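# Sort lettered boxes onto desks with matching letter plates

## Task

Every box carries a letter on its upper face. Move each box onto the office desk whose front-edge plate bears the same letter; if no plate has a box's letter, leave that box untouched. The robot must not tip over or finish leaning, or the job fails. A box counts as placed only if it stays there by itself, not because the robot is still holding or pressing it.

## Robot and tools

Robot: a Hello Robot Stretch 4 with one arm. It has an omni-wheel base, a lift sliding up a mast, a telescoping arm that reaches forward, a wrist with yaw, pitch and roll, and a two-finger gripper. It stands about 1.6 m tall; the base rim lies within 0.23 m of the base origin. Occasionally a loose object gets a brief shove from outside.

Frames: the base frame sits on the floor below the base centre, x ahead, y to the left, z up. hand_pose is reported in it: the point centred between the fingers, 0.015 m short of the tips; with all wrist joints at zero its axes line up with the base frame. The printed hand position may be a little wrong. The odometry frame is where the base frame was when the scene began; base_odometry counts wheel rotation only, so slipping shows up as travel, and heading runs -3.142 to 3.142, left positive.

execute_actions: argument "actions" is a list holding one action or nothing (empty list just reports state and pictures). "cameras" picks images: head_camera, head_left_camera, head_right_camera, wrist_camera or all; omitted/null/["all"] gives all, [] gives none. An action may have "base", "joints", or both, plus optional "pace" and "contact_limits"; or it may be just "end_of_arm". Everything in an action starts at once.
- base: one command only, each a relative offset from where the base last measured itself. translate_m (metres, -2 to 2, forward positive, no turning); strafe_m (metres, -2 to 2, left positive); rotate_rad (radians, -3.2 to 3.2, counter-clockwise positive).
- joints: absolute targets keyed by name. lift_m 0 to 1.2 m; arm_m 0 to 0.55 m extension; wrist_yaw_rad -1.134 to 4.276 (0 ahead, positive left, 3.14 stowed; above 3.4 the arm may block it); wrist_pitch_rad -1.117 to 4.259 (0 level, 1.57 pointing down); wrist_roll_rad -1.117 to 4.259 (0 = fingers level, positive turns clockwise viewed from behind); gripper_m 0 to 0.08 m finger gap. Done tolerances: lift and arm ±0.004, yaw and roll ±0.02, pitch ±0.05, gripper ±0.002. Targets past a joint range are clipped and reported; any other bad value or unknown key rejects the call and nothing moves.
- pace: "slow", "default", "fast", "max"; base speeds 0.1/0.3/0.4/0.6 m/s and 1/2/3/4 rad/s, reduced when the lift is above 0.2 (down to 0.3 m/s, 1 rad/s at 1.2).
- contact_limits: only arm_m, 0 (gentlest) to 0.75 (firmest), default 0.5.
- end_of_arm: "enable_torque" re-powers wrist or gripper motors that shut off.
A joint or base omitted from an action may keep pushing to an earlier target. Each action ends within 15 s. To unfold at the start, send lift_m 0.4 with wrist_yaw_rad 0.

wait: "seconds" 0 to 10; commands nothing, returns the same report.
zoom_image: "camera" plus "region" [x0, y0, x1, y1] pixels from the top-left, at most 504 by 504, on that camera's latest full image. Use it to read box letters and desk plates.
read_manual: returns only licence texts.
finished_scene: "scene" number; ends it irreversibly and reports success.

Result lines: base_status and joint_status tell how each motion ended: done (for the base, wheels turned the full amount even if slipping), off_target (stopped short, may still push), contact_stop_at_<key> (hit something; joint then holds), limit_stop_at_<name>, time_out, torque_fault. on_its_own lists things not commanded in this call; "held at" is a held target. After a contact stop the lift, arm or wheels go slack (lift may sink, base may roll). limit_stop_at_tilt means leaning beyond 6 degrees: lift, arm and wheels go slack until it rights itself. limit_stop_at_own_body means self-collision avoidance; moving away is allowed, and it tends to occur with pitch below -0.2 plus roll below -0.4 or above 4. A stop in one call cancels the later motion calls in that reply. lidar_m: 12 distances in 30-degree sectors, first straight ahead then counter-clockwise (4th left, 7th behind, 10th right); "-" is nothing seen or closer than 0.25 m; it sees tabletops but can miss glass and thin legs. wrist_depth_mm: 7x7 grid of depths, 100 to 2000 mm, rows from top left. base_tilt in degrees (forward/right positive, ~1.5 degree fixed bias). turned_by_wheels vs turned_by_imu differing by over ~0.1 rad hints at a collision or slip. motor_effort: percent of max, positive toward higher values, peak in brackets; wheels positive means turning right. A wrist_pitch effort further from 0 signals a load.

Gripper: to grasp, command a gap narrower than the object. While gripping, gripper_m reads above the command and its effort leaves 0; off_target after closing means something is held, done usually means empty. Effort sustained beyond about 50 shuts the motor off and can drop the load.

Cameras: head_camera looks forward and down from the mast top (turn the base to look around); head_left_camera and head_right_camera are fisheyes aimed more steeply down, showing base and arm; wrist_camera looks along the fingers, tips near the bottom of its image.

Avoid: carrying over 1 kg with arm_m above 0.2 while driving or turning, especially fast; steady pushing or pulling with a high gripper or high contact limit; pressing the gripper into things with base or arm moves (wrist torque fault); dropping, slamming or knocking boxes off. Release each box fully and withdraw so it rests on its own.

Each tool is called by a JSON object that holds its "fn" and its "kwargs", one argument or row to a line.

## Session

{"fn": "execute_actions", "kwargs": {
  "actions": []
}}

Scene clock: 0.00 s.
base_odometry: x=+0.000 y=+0.000 heading=+0.000 (m, m, rad; odometry frame)
turned_by_wheels: +0.000 (rad since the last result)
turned_by_imu: +0.000 (rad since the last result)
base_tilt: forward=+0.2 right=-0.7 (deg)
lidar_m: 1.50 1.45 1.09 1.03 1.12 1.38 1.32 0.84 0.62 0.60 0.65 1.63
base_status: not commanded
joint_positions: lift_m=+0.175 arm_m=-0.001 wrist_yaw_rad=+3.161 wrist_pitch_rad=+0.001 wrist_roll_rad=+0.003 gripper_m=+0.040
joint_status: not commanded
motor_effort: lift_m=+21 arm_m=+0 wrist_yaw_rad=+1 wrist_pitch_rad=-9 wrist_roll_rad=-1 gripper_m=+2 wheel_0=+0 wheel_1=+0 wheel_2=+0 (%)
hand_pose: x=-0.0446 y=+0.0832 z=+0.3534 quat_wxyz=(-0.010, -0.001, +0.002, +1.000) (m; base frame)
wrist_depth_mm: - 136 - - - - 1464 / - 117 139 - - - 1464 / - 119 148 1756 1756 1756 1430 / 137 137 234 - - - 1430 / 220 1464 - - - 1921 1430 / 991 1281 156 1308 155 1308 1308 / 525 - 138 931 - - 946
pictures: head_camera, head_left_camera, head_right_camera, wrist_camera
camera_calibration (this result's frames):
wrist_camera: T_world_to_cam=[[0.0211427, 0.99976, -0.00580238, -0.0897348], [0.00917256, -0.0059974, -0.99994, 0.40705], [-0.999734, 0.0210882, -0.00929716, 0.108874], [0, 0, 0, 1]] pos_world=[0.107008, 0.0898585, 0.407517]
Images, in order (width x height): head_camera 420x560, head_left_camera 420x672, head_right_camera 420x672, wrist_camera 616x392.

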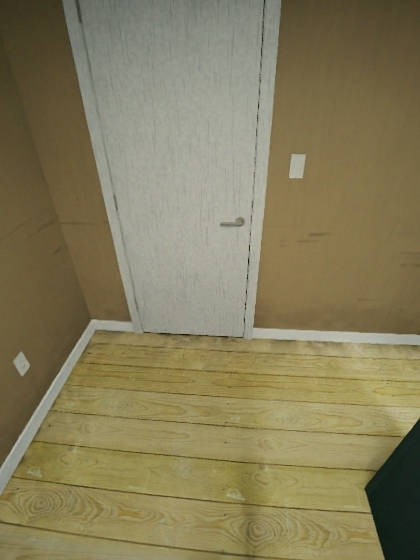

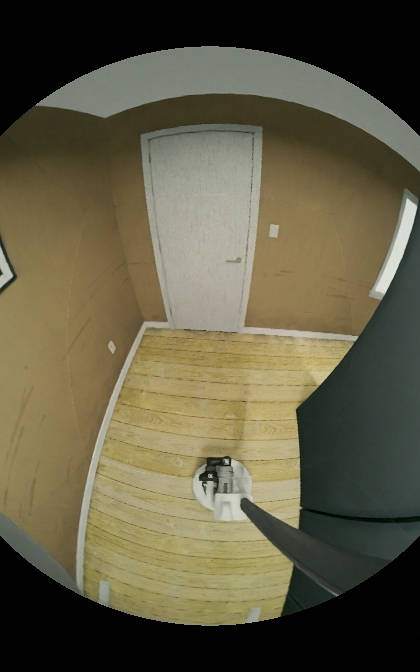

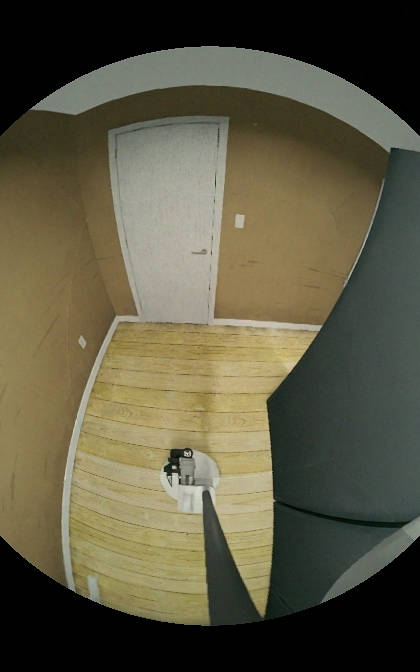

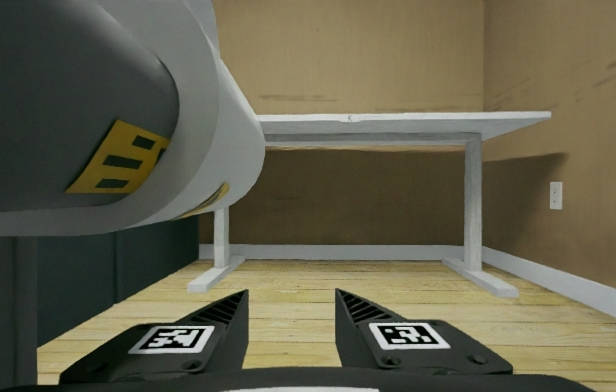

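{"fn": "zoom_image", "kwargs": {
  "camera": "wrist_camera",
  "region": [325, 100, 375, 135]
}}

Region (325, 100, 375, 135) of wrist_camera's 616x392 image, scaled by 10.080; it fills the top 353 rows of this view, and the rest is white.

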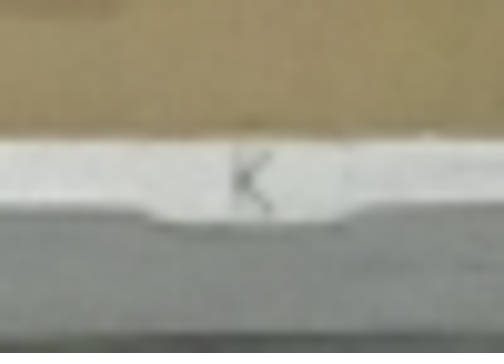

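{"fn": "execute_actions", "kwargs": {
  "actions": [
    {"base": {"rotate_rad": -1.776}, "pace": "max"}
  ],
  "cameras": ["head_right_camera"]
}}

{"fn": "execute_actions", "kwargs": {
  "actions": [
    {"base": {"strafe_m": 1.115}, "pace": "max"}
  ],
  "cameras": ["head_camera", "head_right_camera"]
}}

Scene clock: 32.37 s.
base_odometry: x=+0.000 y=+0.000 heading=-1.777 (m, m, rad; odometry frame)
turned_by_wheels: -1.777 (rad since the last result)
turned_by_imu: -1.780 (rad since the last result)
base_tilt: forward=+0.3 right=-0.7 (deg)
lidar_m: 0.60 0.61 0.80 1.58 1.58 1.18 1.04 1.07 1.28 1.29 1.07 0.68
base_status: done
joint_positions: lift_m=+0.175 arm_m=-0.001 wrist_yaw_rad=+3.161 wrist_pitch_rad=+0.001 wrist_roll_rad=+0.003 gripper_m=+0.040
joint_status: not commanded
motor_effort: lift_m=+21(21) arm_m=+0(0) wrist_yaw_rad=+1(1) wrist_pitch_rad=-9(9) wrist_roll_rad=-2(2) gripper_m=+2(2) wheel_0=-2(7) wheel_1=-3(11) wheel_2=-3(10) (%)
hand_pose: x=-0.0446 y=+0.0833 z=+0.3534 quat_wxyz=(-0.010, -0.001, +0.002, +1.000) (m; base frame)
wrist_depth_mm: - 136 1182 1229 1281 1336 1430 / - 117 139 1229 1308 1336 1397 / - 119 147 1229 1281 1336 1397 / 137 137 234 1229 1281 1366 1430 / 220 1118 1182 1229 1308 1336 1430 / 1078 1118 156 1205 155 1308 1308 / 521 - 139 931 - - 946
pictures: head_right_camera
Images, in order (width x height): head_right_camera 420x672.

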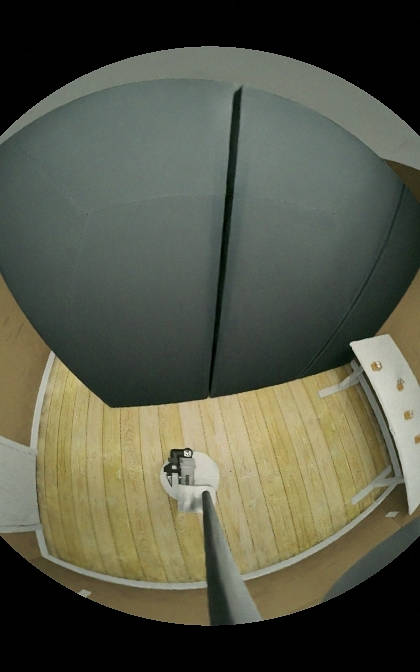

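Scene clock: 35.63 s.
base_odometry: x=+1.092 y=-0.228 heading=-1.777 (m, m, rad; odometry frame)
turned_by_wheels: +0.000 (rad since the last result)
turned_by_imu: -0.002 (rad since the last result)
base_tilt: forward=+0.3 right=-0.7 (deg)
lidar_m: 2.69 0.89 0.55 0.48 0.45 0.61 1.23 1.24 1.49 2.41 0.76 0.61
base_status: done
joint_positions: lift_m=+0.175 arm_m=-0.001 wrist_yaw_rad=+3.161 wrist_pitch_rad=+0.001 wrist_roll_rad=+0.003 gripper_m=+0.040
joint_status: not commanded
motor_effort: lift_m=+21(21) arm_m=+0(0) wrist_yaw_rad=+1(0) wrist_pitch_rad=-9(9) wrist_roll_rad=-1(1) gripper_m=+2(2) wheel_0=+0(15) wheel_1=-1(13) wheel_2=-1(0) (%)
hand_pose: x=-0.0446 y=+0.0833 z=+0.3534 quat_wxyz=(-0.010, -0.001, +0.002, +1.000) (m; base frame)
wrist_depth_mm: - 136 1366 1430 1060 676 512 / - 117 139 1397 1042 676 504 / - 119 147 1430 1060 676 504 / 137 137 234 1430 1078 676 508 / 220 1308 1366 1430 1060 668 508 / 1098 1281 156 1308 155 683 508 / 525 - 139 931 - - 500
pictures: head_camera, head_right_camera
Images, in order (width x height): head_camera 420x560, head_right_camera 420x672.

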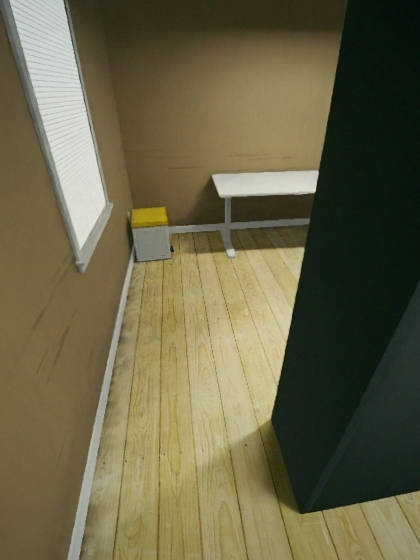

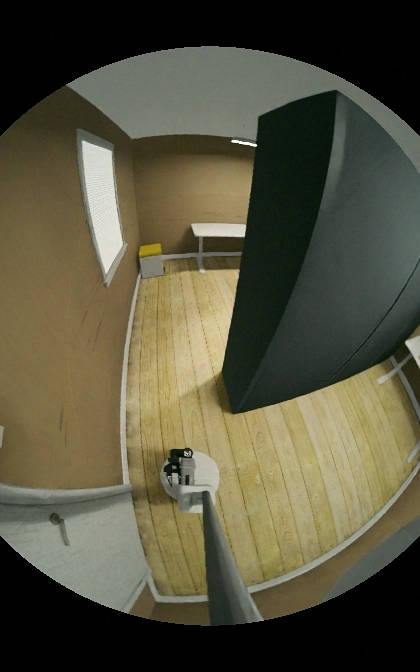

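{"fn": "execute_actions", "kwargs": {
  "actions": [
    {"base": {"translate_m": 1.75}, "joints": {"lift_m": 0.42, "wrist_yaw_rad": -1.1}, "pace": "max"}
  ]
}}

Scene clock: 44.53 s.
base_odometry: x=+0.734 y=-1.941 heading=-1.777 (m, m, rad; odometry frame)
turned_by_wheels: +0.000 (rad since the last result)
turned_by_imu: +0.002 (rad since the last result)
base_tilt: forward=+0.3 right=-0.7 (deg)
lidar_m: 0.94 1.12 0.86 0.76 0.77 0.99 1.98 0.79 0.96 1.96 1.61 1.04
base_status: done
joint_positions: lift_m=+0.420 arm_m=-0.001 wrist_yaw_rad=-1.100 wrist_pitch_rad=+0.001 wrist_roll_rad=+0.003 gripper_m=+0.040
joint_status: all done
motor_effort: lift_m=+22(26) arm_m=+0(0) wrist_yaw_rad=-1(9) wrist_pitch_rad=-9(10) wrist_roll_rad=-1(2) gripper_m=+2(2) wheel_0=-2(7) wheel_1=-1(8) wheel_2=+2(18) (%)
hand_pose: x=+0.1884 y=-0.2292 z=+0.5978 quat_wxyz=(+0.853, +0.002, +0.000, -0.522) (m; base frame)
wrist_depth_mm: 1708 - - - - - - / 1756 - - - - - - / 1756 - - - - - - / 1618 1708 - - - - - / 1808 - - - - - - / 1661 1756 156 - 155 - 1983 / 1499 - 138 1464 - - 1464
pictures: head_camera, head_left_camera, head_right_camera, wrist_camera
camera_calibration (this result's frames):
wrist_camera: T_world_to_cam=[[-0.90871, -0.417389, -0.00579936, 0.0695185], [0.00140737, 0.0108295, -0.99994, 0.652758], [0.417426, -0.908664, -0.00925349, -0.129406], [0, 0, 0, 1]] pos_world=[0.116271, -0.0956396, 0.651925]
Images, in order (width x height): head_camera 420x560, head_left_camera 420x672, head_right_camera 420x672, wrist_camera 616x392.

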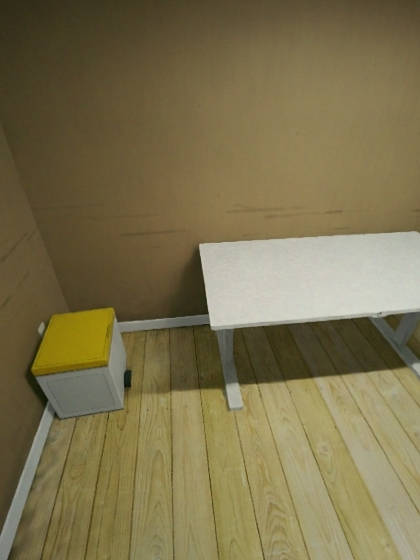

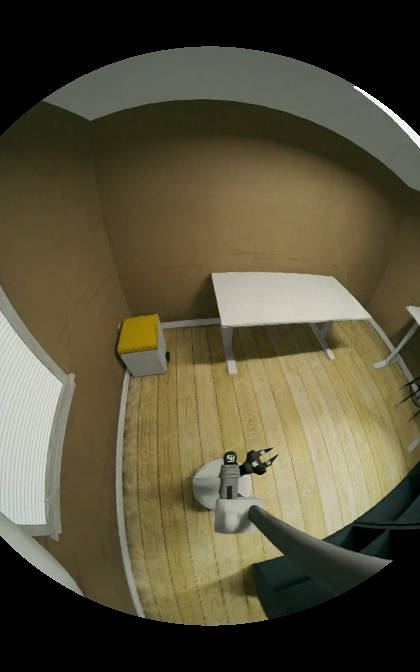

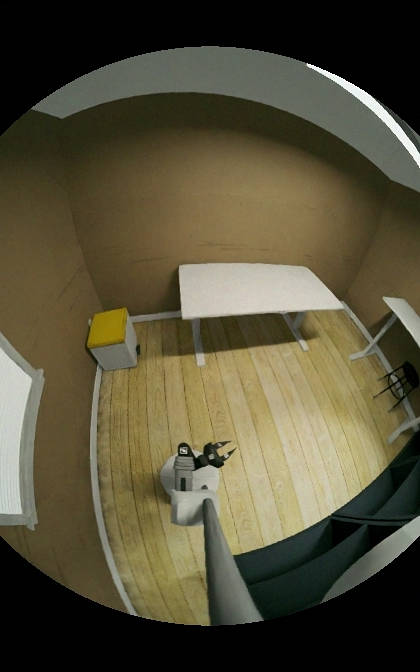

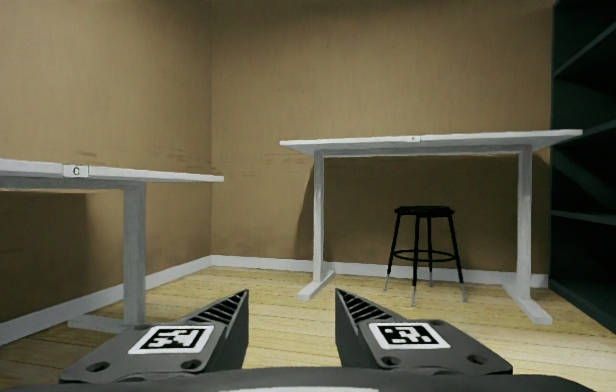

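{"fn": "zoom_image", "kwargs": {
  "camera": "wrist_camera",
  "region": [50, 155, 100, 190]
}}

{"fn": "zoom_image", "kwargs": {
  "camera": "wrist_camera",
  "region": [395, 126, 431, 152]
}}

{"fn": "zoom_image", "kwargs": {
  "camera": "head_camera",
  "region": [360, 300, 400, 328]
}}

Region (50, 155, 100, 190) of wrist_camera's 616x392 image, scaled by 10.080; it fills the top 353 rows of this view, and the rest is white.

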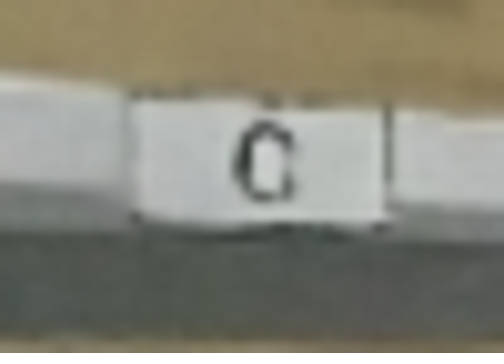

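Region (395, 126, 431, 152) of wrist_camera's 616x392 image, scaled by 14.000.

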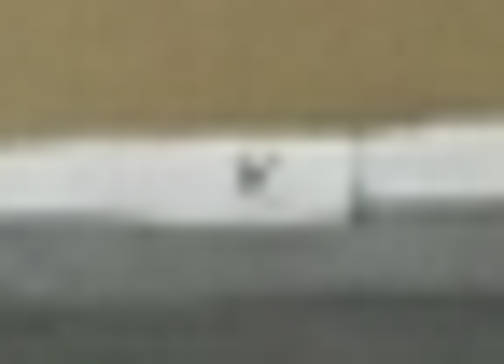

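Region (360, 300, 400, 328) of head_camera's 420x560 image, scaled by 12.600, with more detail than that image has; it fills the top 353 rows of this view, and the rest is white.

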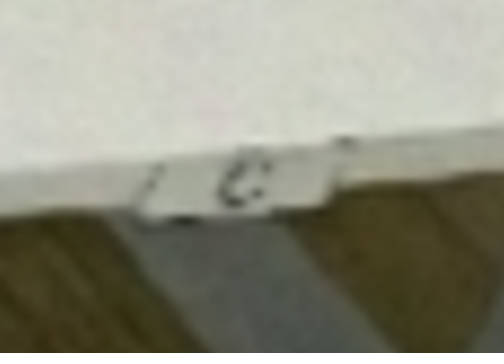

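{"fn": "execute_actions", "kwargs": {
  "actions": [],
  "cameras": ["wrist_camera"]
}}

{"fn": "zoom_image", "kwargs": {
  "camera": "wrist_camera",
  "region": [401, 130, 425, 148]
}}

Scene clock: 54.73 s.
base_odometry: x=+0.734 y=-1.941 heading=-1.777 (m, m, rad; odometry frame)
turned_by_wheels: +0.000 (rad since the last result)
turned_by_imu: +0.001 (rad since the last result)
base_tilt: forward=+0.2 right=-0.7 (deg)
lidar_m: 0.93 1.15 0.84 0.76 0.74 0.97 1.94 0.81 0.99 1.96 1.64 1.06
base_status: done
joint_positions: lift_m=+0.420 arm_m=-0.001 wrist_yaw_rad=-1.100 wrist_pitch_rad=+0.001 wrist_roll_rad=+0.003 gripper_m=+0.040
joint_status: all done
motor_effort: lift_m=+22(26) arm_m=+0(0) wrist_yaw_rad=-1(9) wrist_pitch_rad=-9(10) wrist_roll_rad=-1(2) gripper_m=+2(2) wheel_0=-2(7) wheel_1=-1(8) wheel_2=+2(18) (%)
hand_pose: x=+0.1884 y=-0.2292 z=+0.5978 quat_wxyz=(+0.853, +0.002, +0.000, -0.522) (m; base frame)
wrist_depth_mm: 1708 - - - - - - / 1756 - - - - - - / 1708 - - - - - - / 1576 1708 - - - - - / 1708 - - - - - - / 1708 1808 156 - 155 - 1983 / 1464 - 139 1464 - - 1430
pictures: wrist_camera
camera_calibration (this result's frames):
wrist_camera: T_world_to_cam=[[-0.90871, -0.417389, -0.00579928, 0.0695185], [0.00140728, 0.0108295, -0.99994, 0.652758], [0.417427, -0.908664, -0.00925352, -0.129406], [0, 0, 0, 1]] pos_world=[0.116271, -0.0956396, 0.651925]
Images, in order (width x height): wrist_camera 616x392.

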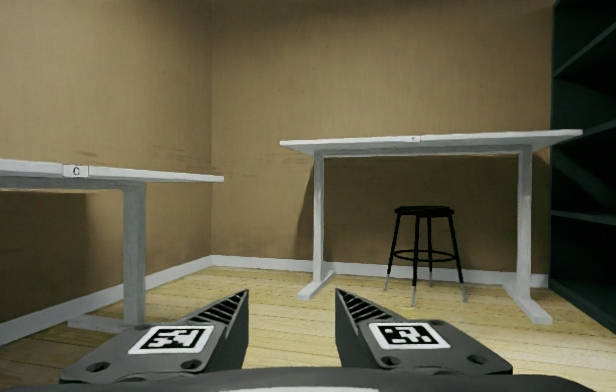

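Region (401, 130, 425, 148) of wrist_camera's 616x392 image, scaled by 21.000; it fills the top 378 rows of this view, and the rest is white.

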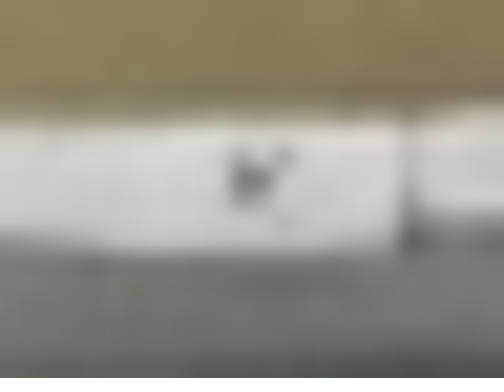

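{"fn": "execute_actions", "kwargs": {
  "actions": [
    {"base": {"translate_m": -2.0}, "joints": {"lift_m": 0.2, "wrist_yaw_rad": 0.0, "wrist_pitch_rad": 0.45, "gripper_m": 0.08}, "pace": "max"}
  ],
  "cameras": []
}}

{"fn": "execute_actions", "kwargs": {
  "actions": [
    {"base": {"rotate_rad": -1.42}, "pace": "max"}
  ],
  "cameras": ["head_camera"]
}}

Scene clock: 66.30 s.
base_odometry: x=+1.143 y=+0.017 heading=-1.777 (m, m, rad; odometry frame)
turned_by_wheels: +0.000 (rad since the last result)
turned_by_imu: +0.005 (rad since the last result)
base_tilt: forward=+0.2 right=-0.7 (deg)
lidar_m: 1.12 0.78 0.47 0.39 0.42 0.57 0.97 1.00 1.22 2.43 1.20 0.83
base_status: done
joint_positions: lift_m=+0.200 arm_m=-0.001 wrist_yaw_rad=+0.000 wrist_pitch_rad=+0.453 wrist_roll_rad=+0.003 gripper_m=+0.080
joint_status: all done
motor_effort: lift_m=+19(20) arm_m=+0(0) wrist_yaw_rad=+1(7) wrist_pitch_rad=-8(12) wrist_roll_rad=-2(1) gripper_m=+4(6) wheel_0=+1(7) wheel_1=+2(7) wheel_2=-2(16) (%)
hand_pose: x=+0.3610 y=-0.0875 z=+0.2854 quat_wxyz=(+0.974, +0.002, +0.224, -0.001) (m; base frame)
wrist_depth_mm: 1229 - - - 788 517 508 / 1205 1921 - - 809 544 544 / 1098 1255 1281 1308 831 580 591 / 878 878 878 891 809 615 654 / 668 683 683 691 699 661 683 / 549 549 535 559 159 564 564 / - - 469 480 140 - -
pictures: none
No camera images: the call's "cameras" was empty. Leave "cameras" out to get every camera's image.

Scene clock: 67.77 s.
base_odometry: x=+1.143 y=+0.017 heading=+3.086 (m, m, rad; odometry frame)
turned_by_wheels: -1.420 (rad since the last result)
turned_by_imu: -1.424 (rad since the last result)
base_tilt: forward=+0.2 right=-0.7 (deg)
lidar_m: 2.43 0.98 0.82 1.92 0.68 0.45 0.40 0.44 0.63 0.97 1.01 1.37
base_status: done
joint_positions: lift_m=+0.200 arm_m=-0.001 wrist_yaw_rad=+0.000 wrist_pitch_rad=+0.453 wrist_roll_rad=+0.003 gripper_m=+0.080
joint_status: not commanded
motor_effort: lift_m=+19(19) arm_m=-1(0) wrist_yaw_rad=+1(1) wrist_pitch_rad=-9(9) wrist_roll_rad=-1(1) gripper_m=+4(4) wheel_0=-2(9) wheel_1=+0(9) wheel_2=-2(12) (%)
hand_pose: x=+0.3610 y=-0.0874 z=+0.2854 quat_wxyz=(+0.974, +0.002, +0.224, +0.000) (m; base frame)
wrist_depth_mm: 1205 1863 - - - 1756 1229 / 1205 1756 - - - 1808 1229 / 1138 1255 1281 1281 1308 1336 1182 / 866 878 891 904 904 904 931 / 676 676 683 683 699 699 707 / 549 549 535 554 159 564 569 / - - 466 484 140 - -
pictures: head_camera
Images, in order (width x height): head_camera 420x560.

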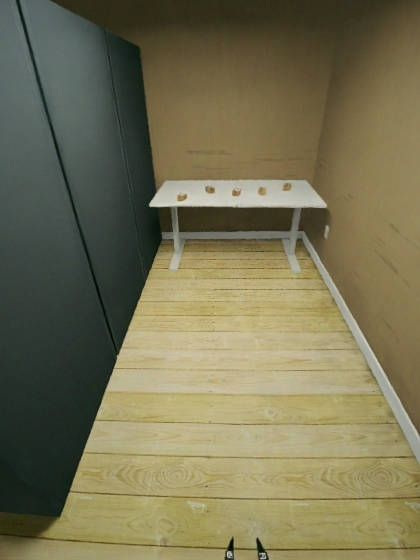

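{"fn": "execute_actions", "kwargs": {
  "actions": [
    {"base": {"translate_m": 1.9}, "joints": {"lift_m": 0.74}, "pace": "max"}
  ]
}}

Scene clock: 73.53 s.
base_odometry: x=-0.754 y=+0.122 heading=+3.086 (m, m, rad; odometry frame)
turned_by_wheels: +0.000 (rad since the last result)
turned_by_imu: +0.001 (rad since the last result)
base_tilt: forward=+0.2 right=-0.7 (deg)
lidar_m: 0.54 0.58 0.75 0.69 0.76 1.01 2.34 1.37 1.01 0.93 0.78 0.55
base_status: done
joint_positions: lift_m=+0.740 arm_m=-0.001 wrist_yaw_rad=+0.000 wrist_pitch_rad=+0.453 wrist_roll_rad=+0.003 gripper_m=+0.080
joint_status: all done
motor_effort: lift_m=+22(27) arm_m=+0(1) wrist_yaw_rad=+0(0) wrist_pitch_rad=-8(9) wrist_roll_rad=-2(2) gripper_m=+4(4) wheel_0=-2(7) wheel_1=+0(9) wheel_2=+2(13) (%)
hand_pose: x=+0.3610 y=-0.0874 z=+0.8251 quat_wxyz=(+0.975, +0.002, +0.224, +0.000) (m; base frame)
wrist_depth_mm: 1008 1008 1008 1025 1042 1042 1060 / 1042 1060 1078 1098 1098 1118 1118 / 676 634 699 621 723 676 732 / 480 484 488 496 500 508 512 / 389 392 394 394 402 407 410 / 931 1229 1255 1308 159 1336 1042 / - - 1098 1118 140 - 1060
pictures: head_camera, head_left_camera, head_right_camera, wrist_camera
camera_calibration (this result's frames):
wrist_camera: T_world_to_cam=[[-0.0391454, -0.999155, 0.0125283, -0.0930552], [-0.44413, 0.00616623, -0.895941, 0.952881], [0.895107, -0.0406362, -0.443996, 0.19158], [0, 0, 0, 1]] pos_world=[0.248076, -0.0910672, 0.939952]
Images, in order (width x height): head_camera 420x560, head_left_camera 420x672, head_right_camera 420x672, wrist_camera 616x392.

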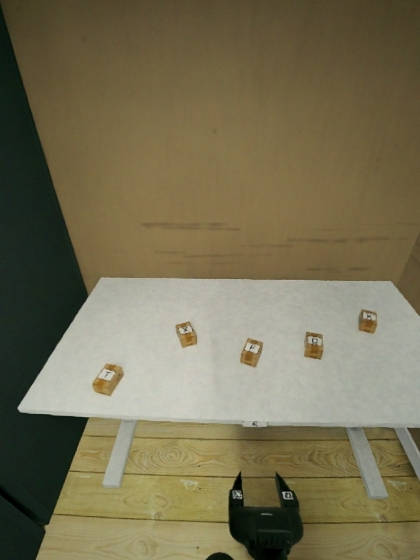

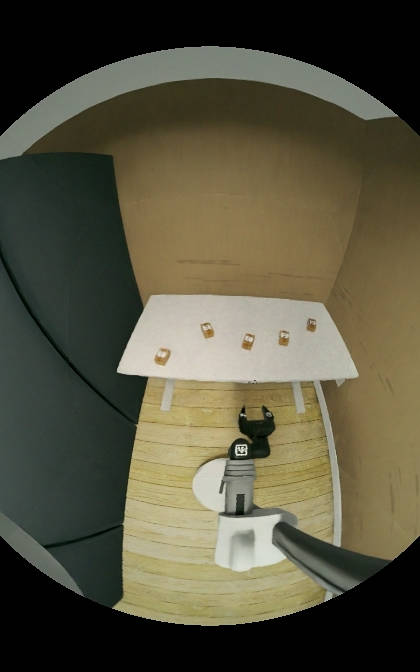

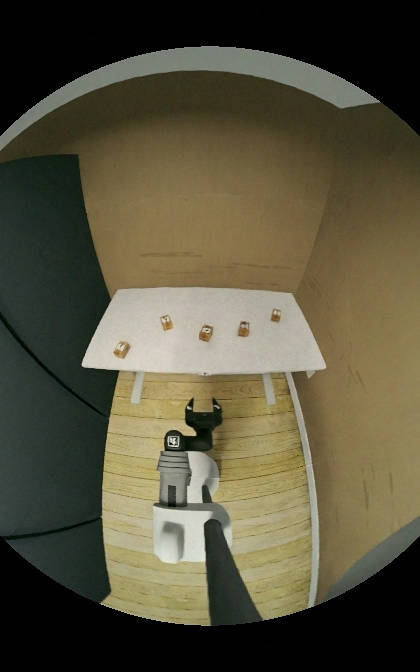

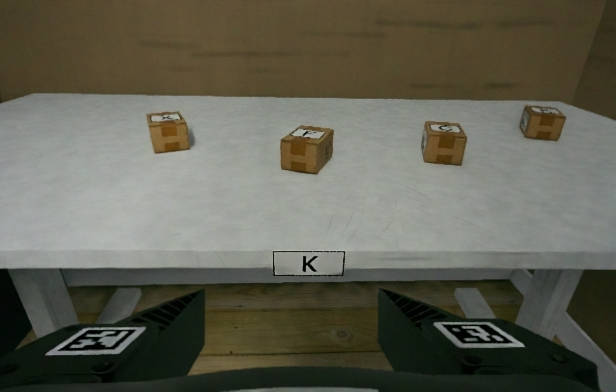

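{"fn": "zoom_image", "kwargs": {
  "camera": "head_camera",
  "region": [80, 305, 230, 405]
}}

{"fn": "zoom_image", "kwargs": {
  "camera": "head_camera",
  "region": [230, 300, 390, 375]
}}

{"fn": "zoom_image", "kwargs": {
  "camera": "wrist_camera",
  "region": [400, 105, 490, 175]
}}

{"fn": "zoom_image", "kwargs": {
  "camera": "wrist_camera",
  "region": [125, 95, 215, 165]
}}

Region (80, 305, 230, 405) of head_camera's 420x560 image, scaled by 3.360, with more detail than that image has.

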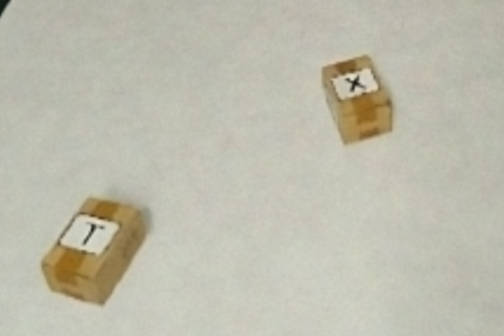

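Region (230, 300, 390, 375) of head_camera's 420x560 image, scaled by 3.150, with more detail than that image has; it fills the top 236 rows of this view, and the rest is white.

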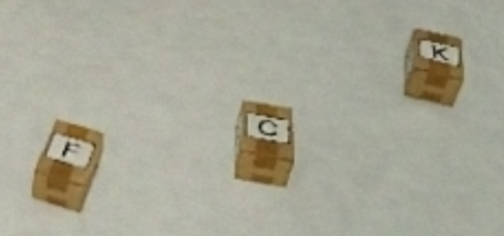

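Region (400, 105, 490, 175) of wrist_camera's 616x392 image, scaled by 5.600.

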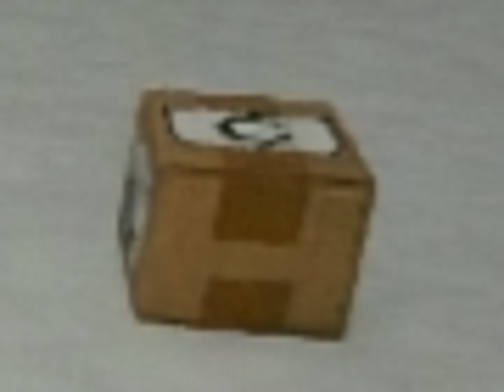

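Region (125, 95, 215, 165) of wrist_camera's 616x392 image, scaled by 5.600.

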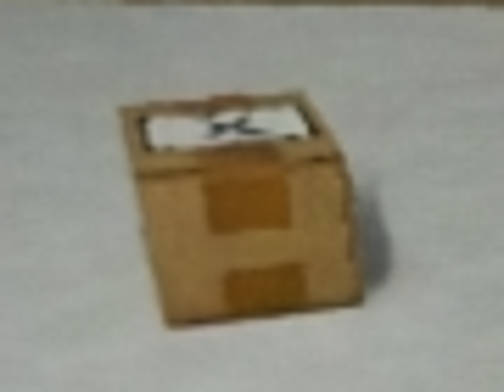

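{"fn": "execute_actions", "kwargs": {
  "actions": [
    {"base": {"rotate_rad": -0.297}, "joints": {"lift_m": 0.675, "arm_m": 0.43}, "pace": "max"}
  ],
  "cameras": ["wrist_camera"]
}}

{"fn": "zoom_image", "kwargs": {
  "camera": "wrist_camera",
  "region": [190, 140, 400, 310]
}}

Scene clock: 89.30 s.
base_odometry: x=-0.754 y=+0.122 heading=+2.789 (m, m, rad; odometry frame)
turned_by_wheels: -0.297 (rad since the last result)
turned_by_imu: -0.296 (rad since the last result)
base_tilt: forward=+0.3 right=-0.7 (deg)
lidar_m: 0.54 0.53 0.60 0.71 0.72 0.82 1.38 2.16 1.15 0.94 0.92 0.65
base_status: done
joint_positions: lift_m=+0.675 arm_m=+0.429 wrist_yaw_rad=+0.000 wrist_pitch_rad=+0.453 wrist_roll_rad=+0.003 gripper_m=+0.080
joint_status: all done
motor_effort: lift_m=+19(22) arm_m=+8(8) wrist_yaw_rad=+0(2) wrist_pitch_rad=-8(9) wrist_roll_rad=-1(1) gripper_m=+4(4) wheel_0=-1(6) wheel_1=+1(8) wheel_2=+0(8) (%)
hand_pose: x=+0.7907 y=-0.0874 z=+0.7604 quat_wxyz=(+0.975, +0.002, +0.224, +0.000) (m; base frame)
wrist_depth_mm: 597 627 691 732 798 831 668 / 627 676 715 778 820 820 683 / 473 484 488 496 488 430 521 / 334 336 320 249 347 353 357 / 258 260 250 236 266 270 271 / 211 211 206 214 159 218 219 / - - 180 186 140 - -
pictures: wrist_camera
camera_calibration (this result's frames):
wrist_camera: T_world_to_cam=[[-0.03891, -0.999164, 0.0125259, -0.0755635], [-0.444083, 0.00606158, -0.895965, 1.08574], [0.89514, -0.0404246, -0.443948, -0.221822], [0, 0, 0, 1]] pos_world=[0.677782, -0.0910487, 0.875258]
Images, in order (width x height): wrist_camera 616x392.

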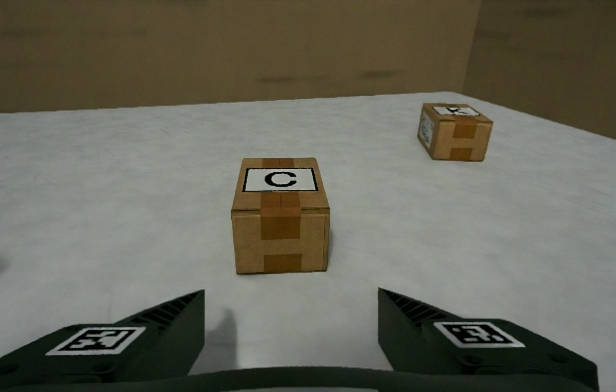

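Region (190, 140, 400, 310) of wrist_camera's 616x392 image, scaled by 2.400; it fills the top 408 rows of this view, and the rest is white.

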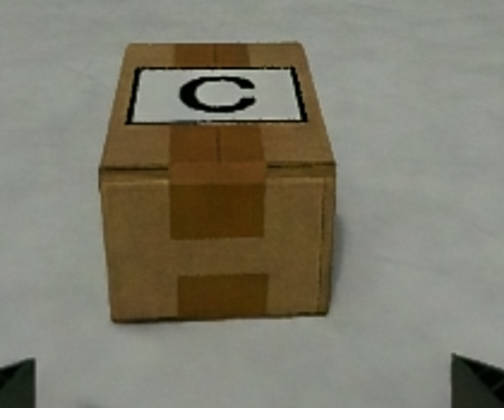

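{"fn": "execute_actions", "kwargs": {
  "actions": [
    {"joints": {"arm_m": 0.547, "wrist_yaw_rad": 0.058, "lift_m": 0.663}, "pace": "max"}
  ],
  "cameras": ["wrist_camera"]
}}

{"fn": "execute_actions", "kwargs": {
  "actions": [
    {"joints": {"gripper_m": 0.05}}
  ],
  "cameras": ["wrist_camera"]
}}

Scene clock: 98.70 s.
base_odometry: x=-0.754 y=+0.122 heading=+2.789 (m, m, rad; odometry frame)
turned_by_wheels: +0.000 (rad since the last result)
turned_by_imu: +0.002 (rad since the last result)
base_tilt: forward=+0.3 right=-0.7 (deg)
lidar_m: 0.53 0.54 0.63 0.71 0.69 0.82 1.36 2.17 1.15 0.95 0.95 0.62
base_status: not commanded
joint_positions: lift_m=+0.663 arm_m=+0.546 wrist_yaw_rad=+0.058 wrist_pitch_rad=+0.453 wrist_roll_rad=+0.003 gripper_m=+0.080
joint_status: all done
motor_effort: lift_m=+19(19) arm_m=+8(9) wrist_yaw_rad=+0(8) wrist_pitch_rad=-8(9) wrist_roll_rad=-2(1) gripper_m=+4(4) wheel_0=-1(1) wheel_1=+1(1) wheel_2=+0(0) (%)
hand_pose: x=+0.9125 y=-0.0762 z=+0.7483 quat_wxyz=(+0.974, -0.005, +0.224, +0.028) (m; base frame)
wrist_depth_mm: 508 539 574 609 654 699 668 / 539 574 609 654 691 741 676 / 436 442 449 459 462 430 310 / 307 312 314 317 320 314 298 / 238 239 220 158 245 247 249 / 194 195 132 128 140 200 202 / - - 113 112 113 - -
pictures: wrist_camera
camera_calibration (this result's frames):
wrist_camera: T_world_to_cam=[[0.0189875, -0.999741, 0.0125307, -0.112346], [-0.443778, -0.0196578, -0.895921, 1.12668], [0.895935, 0.0114504, -0.444037, -0.332404], [0, 0, 0, 1]] pos_world=[0.799943, -0.0863623, 0.863226]
Images, in order (width x height): wrist_camera 616x392.

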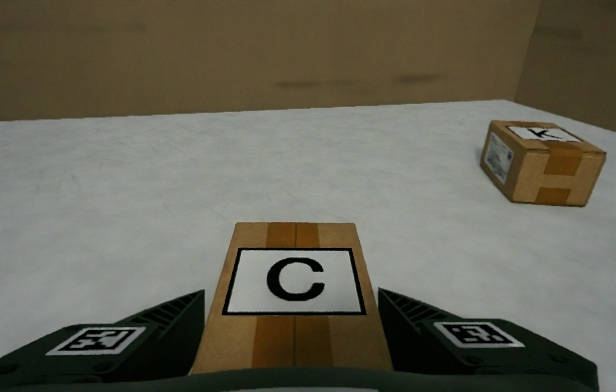

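Scene clock: 99.73 s.
base_odometry: x=-0.754 y=+0.122 heading=+2.789 (m, m, rad; odometry frame)
turned_by_wheels: +0.000 (rad since the last result)
turned_by_imu: +0.000 (rad since the last result)
base_tilt: forward=+0.2 right=-0.7 (deg)
lidar_m: 0.55 0.55 0.60 0.72 0.69 0.82 1.36 2.20 1.16 0.94 0.93 0.65
base_status: not commanded
joint_positions: lift_m=+0.663 arm_m=+0.546 wrist_yaw_rad=+0.058 wrist_pitch_rad=+0.453 wrist_roll_rad=+0.003 gripper_m=+0.059
joint_status: gripper_m off_target (ended at +0.059, target +0.050)
on_its_own: gripper_m is held at +0.054, not at your +0.050, by its contact guard: the fingers met something
motor_effort: lift_m=+19(19) arm_m=+8(8) wrist_yaw_rad=+0(0) wrist_pitch_rad=-8(8) wrist_roll_rad=-1(2) gripper_m=-35(33) wheel_0=-1(1) wheel_1=+1(1) wheel_2=+0(0) (%)
hand_pose: x=+0.9125 y=-0.0762 z=+0.7483 quat_wxyz=(+0.974, -0.005, +0.224, +0.028) (m; base frame)
wrist_depth_mm: 512 539 569 609 654 707 668 / 539 574 609 647 691 741 676 / 436 442 452 459 466 430 325 / 307 312 314 317 322 315 298 / 237 239 221 158 245 248 249 / 194 195 132 128 135 200 202 / 169 - 111 112 110 - 175
pictures: wrist_camera
camera_calibration (this result's frames):
wrist_camera: T_world_to_cam=[[0.0189716, -0.999742, 0.0125283, -0.112332], [-0.443786, -0.0196488, -0.895917, 1.12668], [0.895932, 0.0114371, -0.444044, -0.332395], [0, 0, 0, 1]] pos_world=[0.799942, -0.0863637, 0.863225]
Images, in order (width x height): wrist_camera 616x392.

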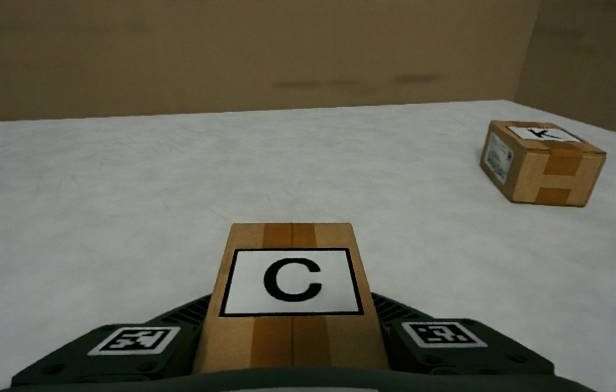

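{"fn": "execute_actions", "kwargs": {
  "actions": [
    {"base": {"translate_m": -0.33}, "joints": {"lift_m": 0.69, "arm_m": 0.0}, "pace": "max"}
  ],
  "cameras": ["wrist_camera"]
}}

Scene clock: 124.17 s.
base_odometry: x=-0.444 y=+0.008 heading=+2.789 (m, m, rad; odometry frame)
turned_by_wheels: +0.000 (rad since the last result)
turned_by_imu: +0.002 (rad since the last result)
base_tilt: forward=+0.2 right=-0.8 (deg)
lidar_m: 0.85 0.84 0.73 0.62 0.59 0.71 1.20 2.01 1.26 1.05 1.05 1.03
base_status: done
joint_positions: lift_m=+0.690 arm_m=+0.001 wrist_yaw_rad=+0.058 wrist_pitch_rad=+0.454 wrist_roll_rad=+0.003 gripper_m=+0.059
joint_status: all done
on_its_own: gripper_m is held at +0.054, not at your +0.050, by its contact guard: the fingers met something
motor_effort: lift_m=+23(25) arm_m=-8(9) wrist_yaw_rad=+1(1) wrist_pitch_rad=-12(11) wrist_roll_rad=-2(2) gripper_m=-35(35) wheel_0=+1(7) wheel_1=+0(7) wheel_2=+0(15) (%)
hand_pose: x=+0.3682 y=-0.0763 z=+0.7748 quat_wxyz=(+0.974, -0.005, +0.225, +0.028) (m; base frame)
wrist_depth_mm: 1182 1229 1308 1397 1499 1205 931 / 904 842 820 976 1008 1025 931 / 634 1397 1499 1618 1537 1255 976 / 1397 1499 1576 1756 1661 1308 991 / 1366 1499 1397 158 1464 1308 991 / 1138 1229 132 128 135 1205 1025 / 1025 - 111 112 110 - 1008
pictures: wrist_camera
camera_calibration (this result's frames):
wrist_camera: T_world_to_cam=[[0.0184581, -0.999751, 0.0125767, -0.102296], [-0.44482, -0.0194767, -0.895408, 0.908842], [0.89543, 0.0109332, -0.445069, 0.167985], [0, 0, 0, 1]] pos_world=[0.25574, -0.0864063, 0.889836]
Images, in order (width x height): wrist_camera 616x392.

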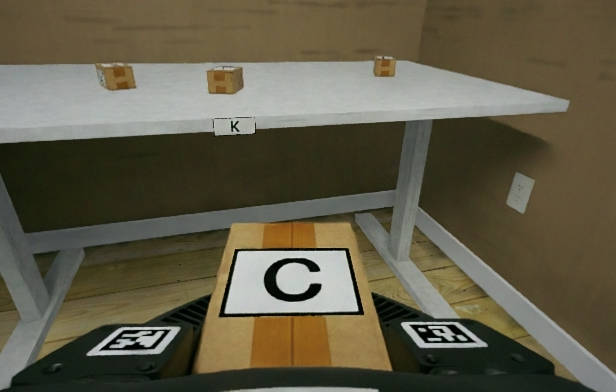

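{"fn": "execute_actions", "kwargs": {
  "actions": [
    {"base": {"rotate_rad": 1.69}, "joints": {"lift_m": 0.29, "wrist_yaw_rad": 1.9}, "pace": "max"}
  ],
  "cameras": []
}}

{"fn": "execute_actions", "kwargs": {
  "actions": [
    {"base": {"strafe_m": 1.59}, "pace": "max"}
  ],
  "cameras": ["head_camera", "head_right_camera"]
}}

Scene clock: 132.13 s.
base_odometry: x=-0.444 y=+0.008 heading=-1.804 (m, m, rad; odometry frame)
turned_by_wheels: +1.690 (rad since the last result)
turned_by_imu: +1.697 (rad since the last result)
base_tilt: forward=+0.2 right=-0.8 (deg)
lidar_m: 0.59 0.59 0.75 2.00 1.97 1.22 1.03 1.05 0.95 0.87 0.84 0.69
base_status: done
joint_positions: lift_m=+0.290 arm_m=+0.001 wrist_yaw_rad=+1.900 wrist_pitch_rad=+0.454 wrist_roll_rad=+0.003 gripper_m=+0.059
joint_status: all done
on_its_own: gripper_m is held at +0.054, not at your +0.050, by its contact guard: the fingers met something
motor_effort: lift_m=+19(21) arm_m=-8(8) wrist_yaw_rad=+0(8) wrist_pitch_rad=-11(12) wrist_roll_rad=-2(2) gripper_m=-35(35) wheel_0=+0(7) wheel_1=+1(8) wheel_2=+0(6) (%)
hand_pose: x=+0.1932 y=+0.2092 z=+0.3751 quat_wxyz=(+0.567, -0.182, +0.132, +0.792) (m; base frame)
wrist_depth_mm: 1618 1921 1863 1863 1808 1808 691 / 1618 - - 1921 1921 1863 683 / 1499 1576 1576 1576 1618 1060 668 / 1078 1078 1098 1098 1138 991 654 / 831 831 768 158 842 842 647 / 676 676 132 128 135 691 634 / 585 - 111 111 110 - 580
pictures: none
No camera images: the call's "cameras" was empty. Leave "cameras" out to get every camera's image.

Scene clock: 136.30 s.
base_odometry: x=+1.103 y=-0.359 heading=-1.804 (m, m, rad; odometry frame)
turned_by_wheels: +0.000 (rad since the last result)
turned_by_imu: -0.002 (rad since the last result)
base_tilt: forward=+0.2 right=-0.7 (deg)
lidar_m: 2.60 0.92 0.54 0.47 0.45 0.53 1.11 1.37 1.64 2.43 0.56 0.51
base_status: done
joint_positions: lift_m=+0.290 arm_m=+0.001 wrist_yaw_rad=+1.900 wrist_pitch_rad=+0.454 wrist_roll_rad=+0.003 gripper_m=+0.059
joint_status: not commanded
on_its_own: gripper_m is held at +0.054, not at your +0.050, by its contact guard: the fingers met something
motor_effort: lift_m=+19(19) arm_m=-8(8) wrist_yaw_rad=+0(1) wrist_pitch_rad=-11(11) wrist_roll_rad=-1(2) gripper_m=-35(35) wheel_0=+1(14) wheel_1=-1(14) wheel_2=+0(1) (%)
hand_pose: x=+0.1932 y=+0.2092 z=+0.3751 quat_wxyz=(+0.567, -0.182, +0.132, +0.792) (m; base frame)
wrist_depth_mm: 449 436 430 418 407 399 392 / 473 469 455 445 436 424 415 / 504 504 492 477 466 455 445 / 544 544 525 512 500 484 473 / 585 597 559 158 535 525 512 / 627 615 132 128 135 559 549 / 585 - 111 112 110 - 569
pictures: head_camera, head_right_camera
Images, in order (width x height): head_camera 420x560, head_right_camera 420x672.

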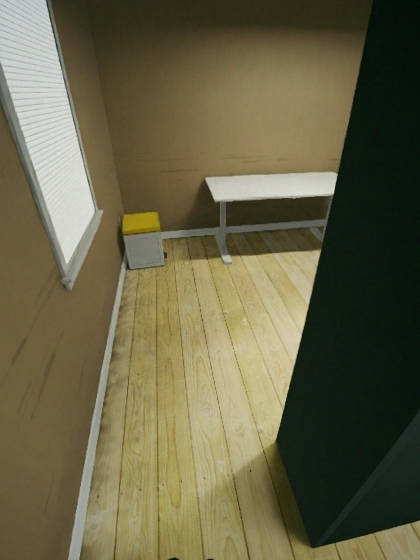

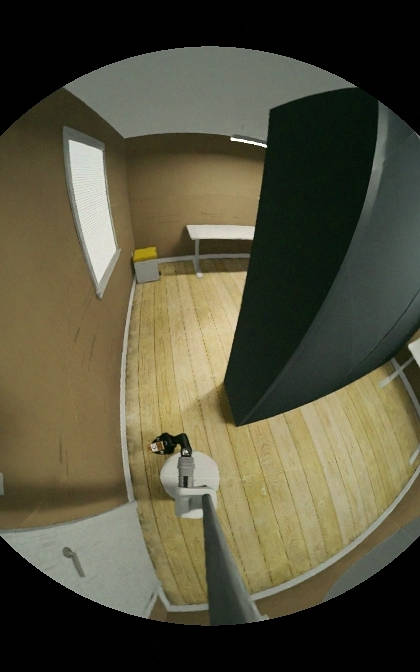

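{"fn": "execute_actions", "kwargs": {
  "actions": []
}}

Scene clock: 144.97 s.
base_odometry: x=+1.103 y=-0.359 heading=-1.804 (m, m, rad; odometry frame)
turned_by_wheels: +0.000 (rad since the last result)
turned_by_imu: +0.001 (rad since the last result)
base_tilt: forward=+0.2 right=-0.7 (deg)
lidar_m: 2.58 0.92 0.56 0.44 0.45 0.51 1.10 1.36 1.68 2.41 0.57 0.52
base_status: done
joint_positions: lift_m=+0.290 arm_m=+0.001 wrist_yaw_rad=+1.900 wrist_pitch_rad=+0.454 wrist_roll_rad=+0.003 gripper_m=+0.059
joint_status: not commanded
on_its_own: gripper_m is held at +0.054, not at your +0.050, by its contact guard: the fingers met something
motor_effort: lift_m=+20(19) arm_m=-8(8) wrist_yaw_rad=+1(1) wrist_pitch_rad=-11(11) wrist_roll_rad=-1(2) gripper_m=-35(35) wheel_0=+1(14) wheel_1=-1(14) wheel_2=+0(1) (%)
hand_pose: x=+0.1932 y=+0.2092 z=+0.3751 quat_wxyz=(+0.567, -0.182, +0.132, +0.792) (m; base frame)
wrist_depth_mm: 449 436 427 418 410 399 394 / 477 469 459 445 436 424 415 / 504 504 492 477 462 455 445 / 539 544 530 517 500 488 477 / 580 591 559 158 535 525 508 / 627 615 132 128 135 559 549 / 585 - 111 112 110 - 569
pictures: head_camera, head_left_camera, head_right_camera, wrist_camera
camera_calibration (this result's frames):
wrist_camera: T_world_to_cam=[[0.958169, 0.285926, 0.0125613, -0.259147], [0.137994, -0.423093, -0.895517, 0.450546], [-0.250737, 0.85979, -0.44485, 0.18744], [0, 0, 0, 1]] pos_world=[0.233132, 0.10356, 0.49011]
Images, in order (width x height): head_camera 420x560, head_left_camera 420x672, head_right_camera 420x672, wrist_camera 616x392.

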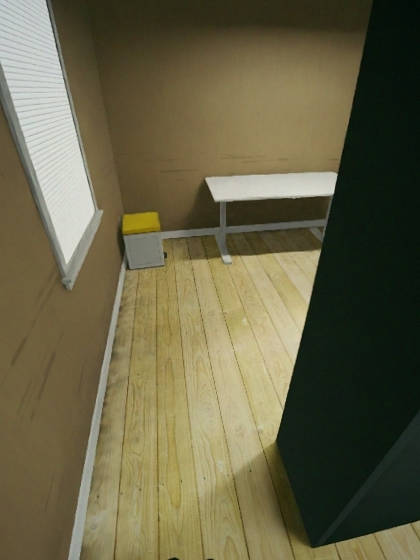

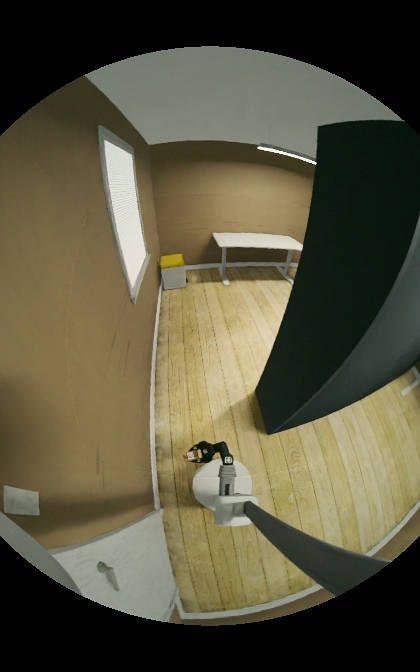

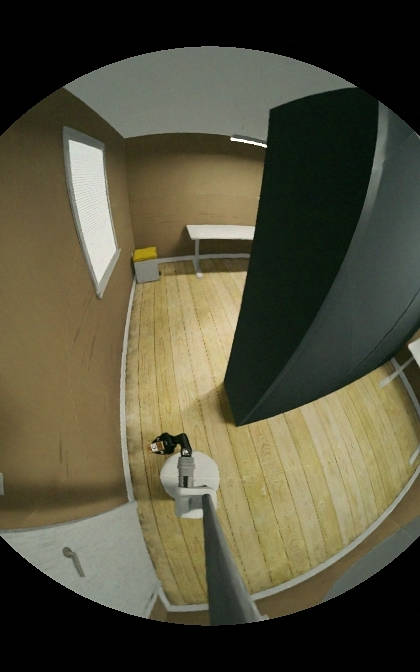

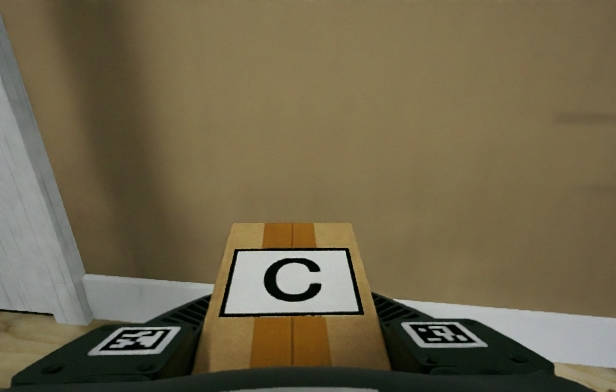

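{"fn": "zoom_image", "kwargs": {
  "camera": "head_camera",
  "region": [200, 160, 350, 260]
}}

Region (200, 160, 350, 260) of head_camera's 420x560 image, scaled by 3.360, with more detail than that image has.

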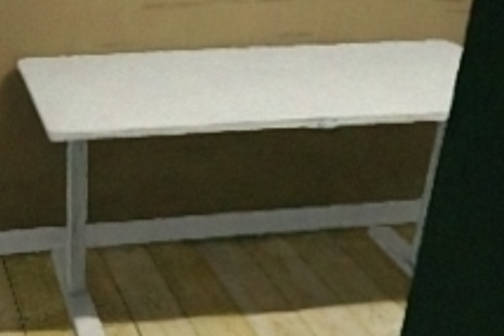

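{"fn": "execute_actions", "kwargs": {
  "actions": [
    {"base": {"translate_m": 1.85}, "joints": {"lift_m": 0.705, "arm_m": 0.545, "wrist_yaw_rad": 0}, "pace": "max"}
  ],
  "cameras": ["head_camera", "wrist_camera", "head_right_camera"]
}}

Scene clock: 158.00 s.
base_odometry: x=+0.675 y=-2.159 heading=-1.804 (m, m, rad; odometry frame)
turned_by_wheels: +0.000 (rad since the last result)
turned_by_imu: +0.002 (rad since the last result)
base_tilt: forward=+0.3 right=-0.7 (deg)
lidar_m: 0.74 0.96 0.97 0.80 0.83 0.98 2.01 1.01 1.24 2.05 1.33 0.81
base_status: done
joint_positions: lift_m=+0.705 arm_m=+0.544 wrist_yaw_rad=+0.000 wrist_pitch_rad=+0.453 wrist_roll_rad=+0.003 gripper_m=+0.059
joint_status: all done
on_its_own: gripper_m is held at +0.054, not at your +0.050, by its contact guard: the fingers met something
motor_effort: lift_m=+23(27) arm_m=+8(9) wrist_yaw_rad=-1(10) wrist_pitch_rad=-10(12) wrist_roll_rad=-1(0) gripper_m=-35(35) wheel_0=-1(7) wheel_1=-1(7) wheel_2=+1(16) (%)
hand_pose: x=+0.9057 y=-0.0873 z=+0.7899 quat_wxyz=(+0.974, +0.001, +0.225, +0.000) (m; base frame)
wrist_depth_mm: 627 661 691 732 768 809 854 / 668 699 741 778 820 854 917 / 707 569 580 585 591 603 609 / 741 399 402 404 410 415 421 / 306 309 283 158 314 319 320 / 249 251 132 128 135 257 259 / 217 - 111 112 110 - 225
pictures: head_camera, head_right_camera, wrist_camera
camera_calibration (this result's frames):
wrist_camera: T_world_to_cam=[[-0.0386766, -0.999171, 0.0126761, -0.0717573], [-0.444814, 0.00585598, -0.895604, 1.1636], [0.894788, -0.0402775, -0.444672, -0.310764], [0, 0, 0, 1]] pos_world=[0.792878, -0.0910286, 0.904846]
Images, in order (width x height): head_camera 420x560, head_right_camera 420x672, wrist_camera 616x392.

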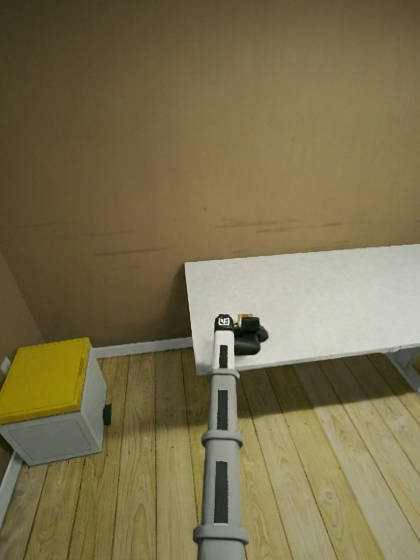

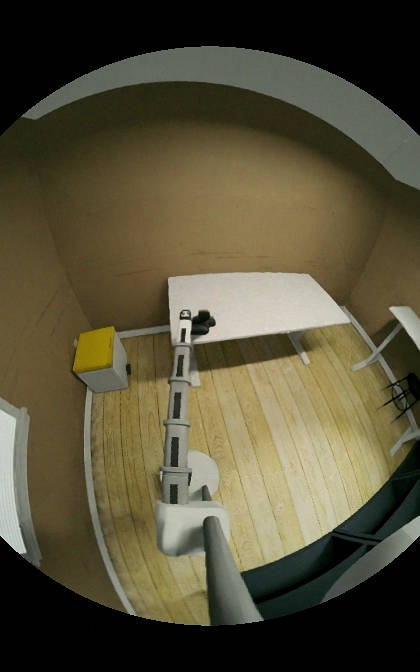

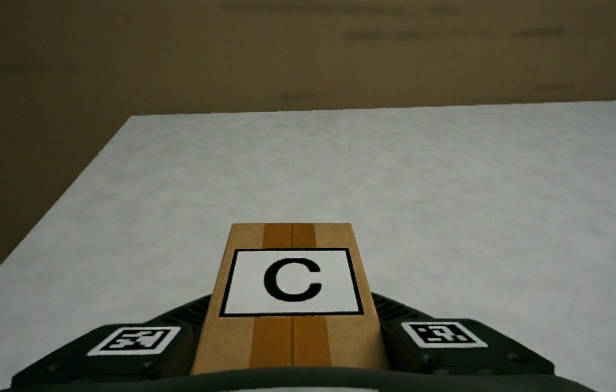

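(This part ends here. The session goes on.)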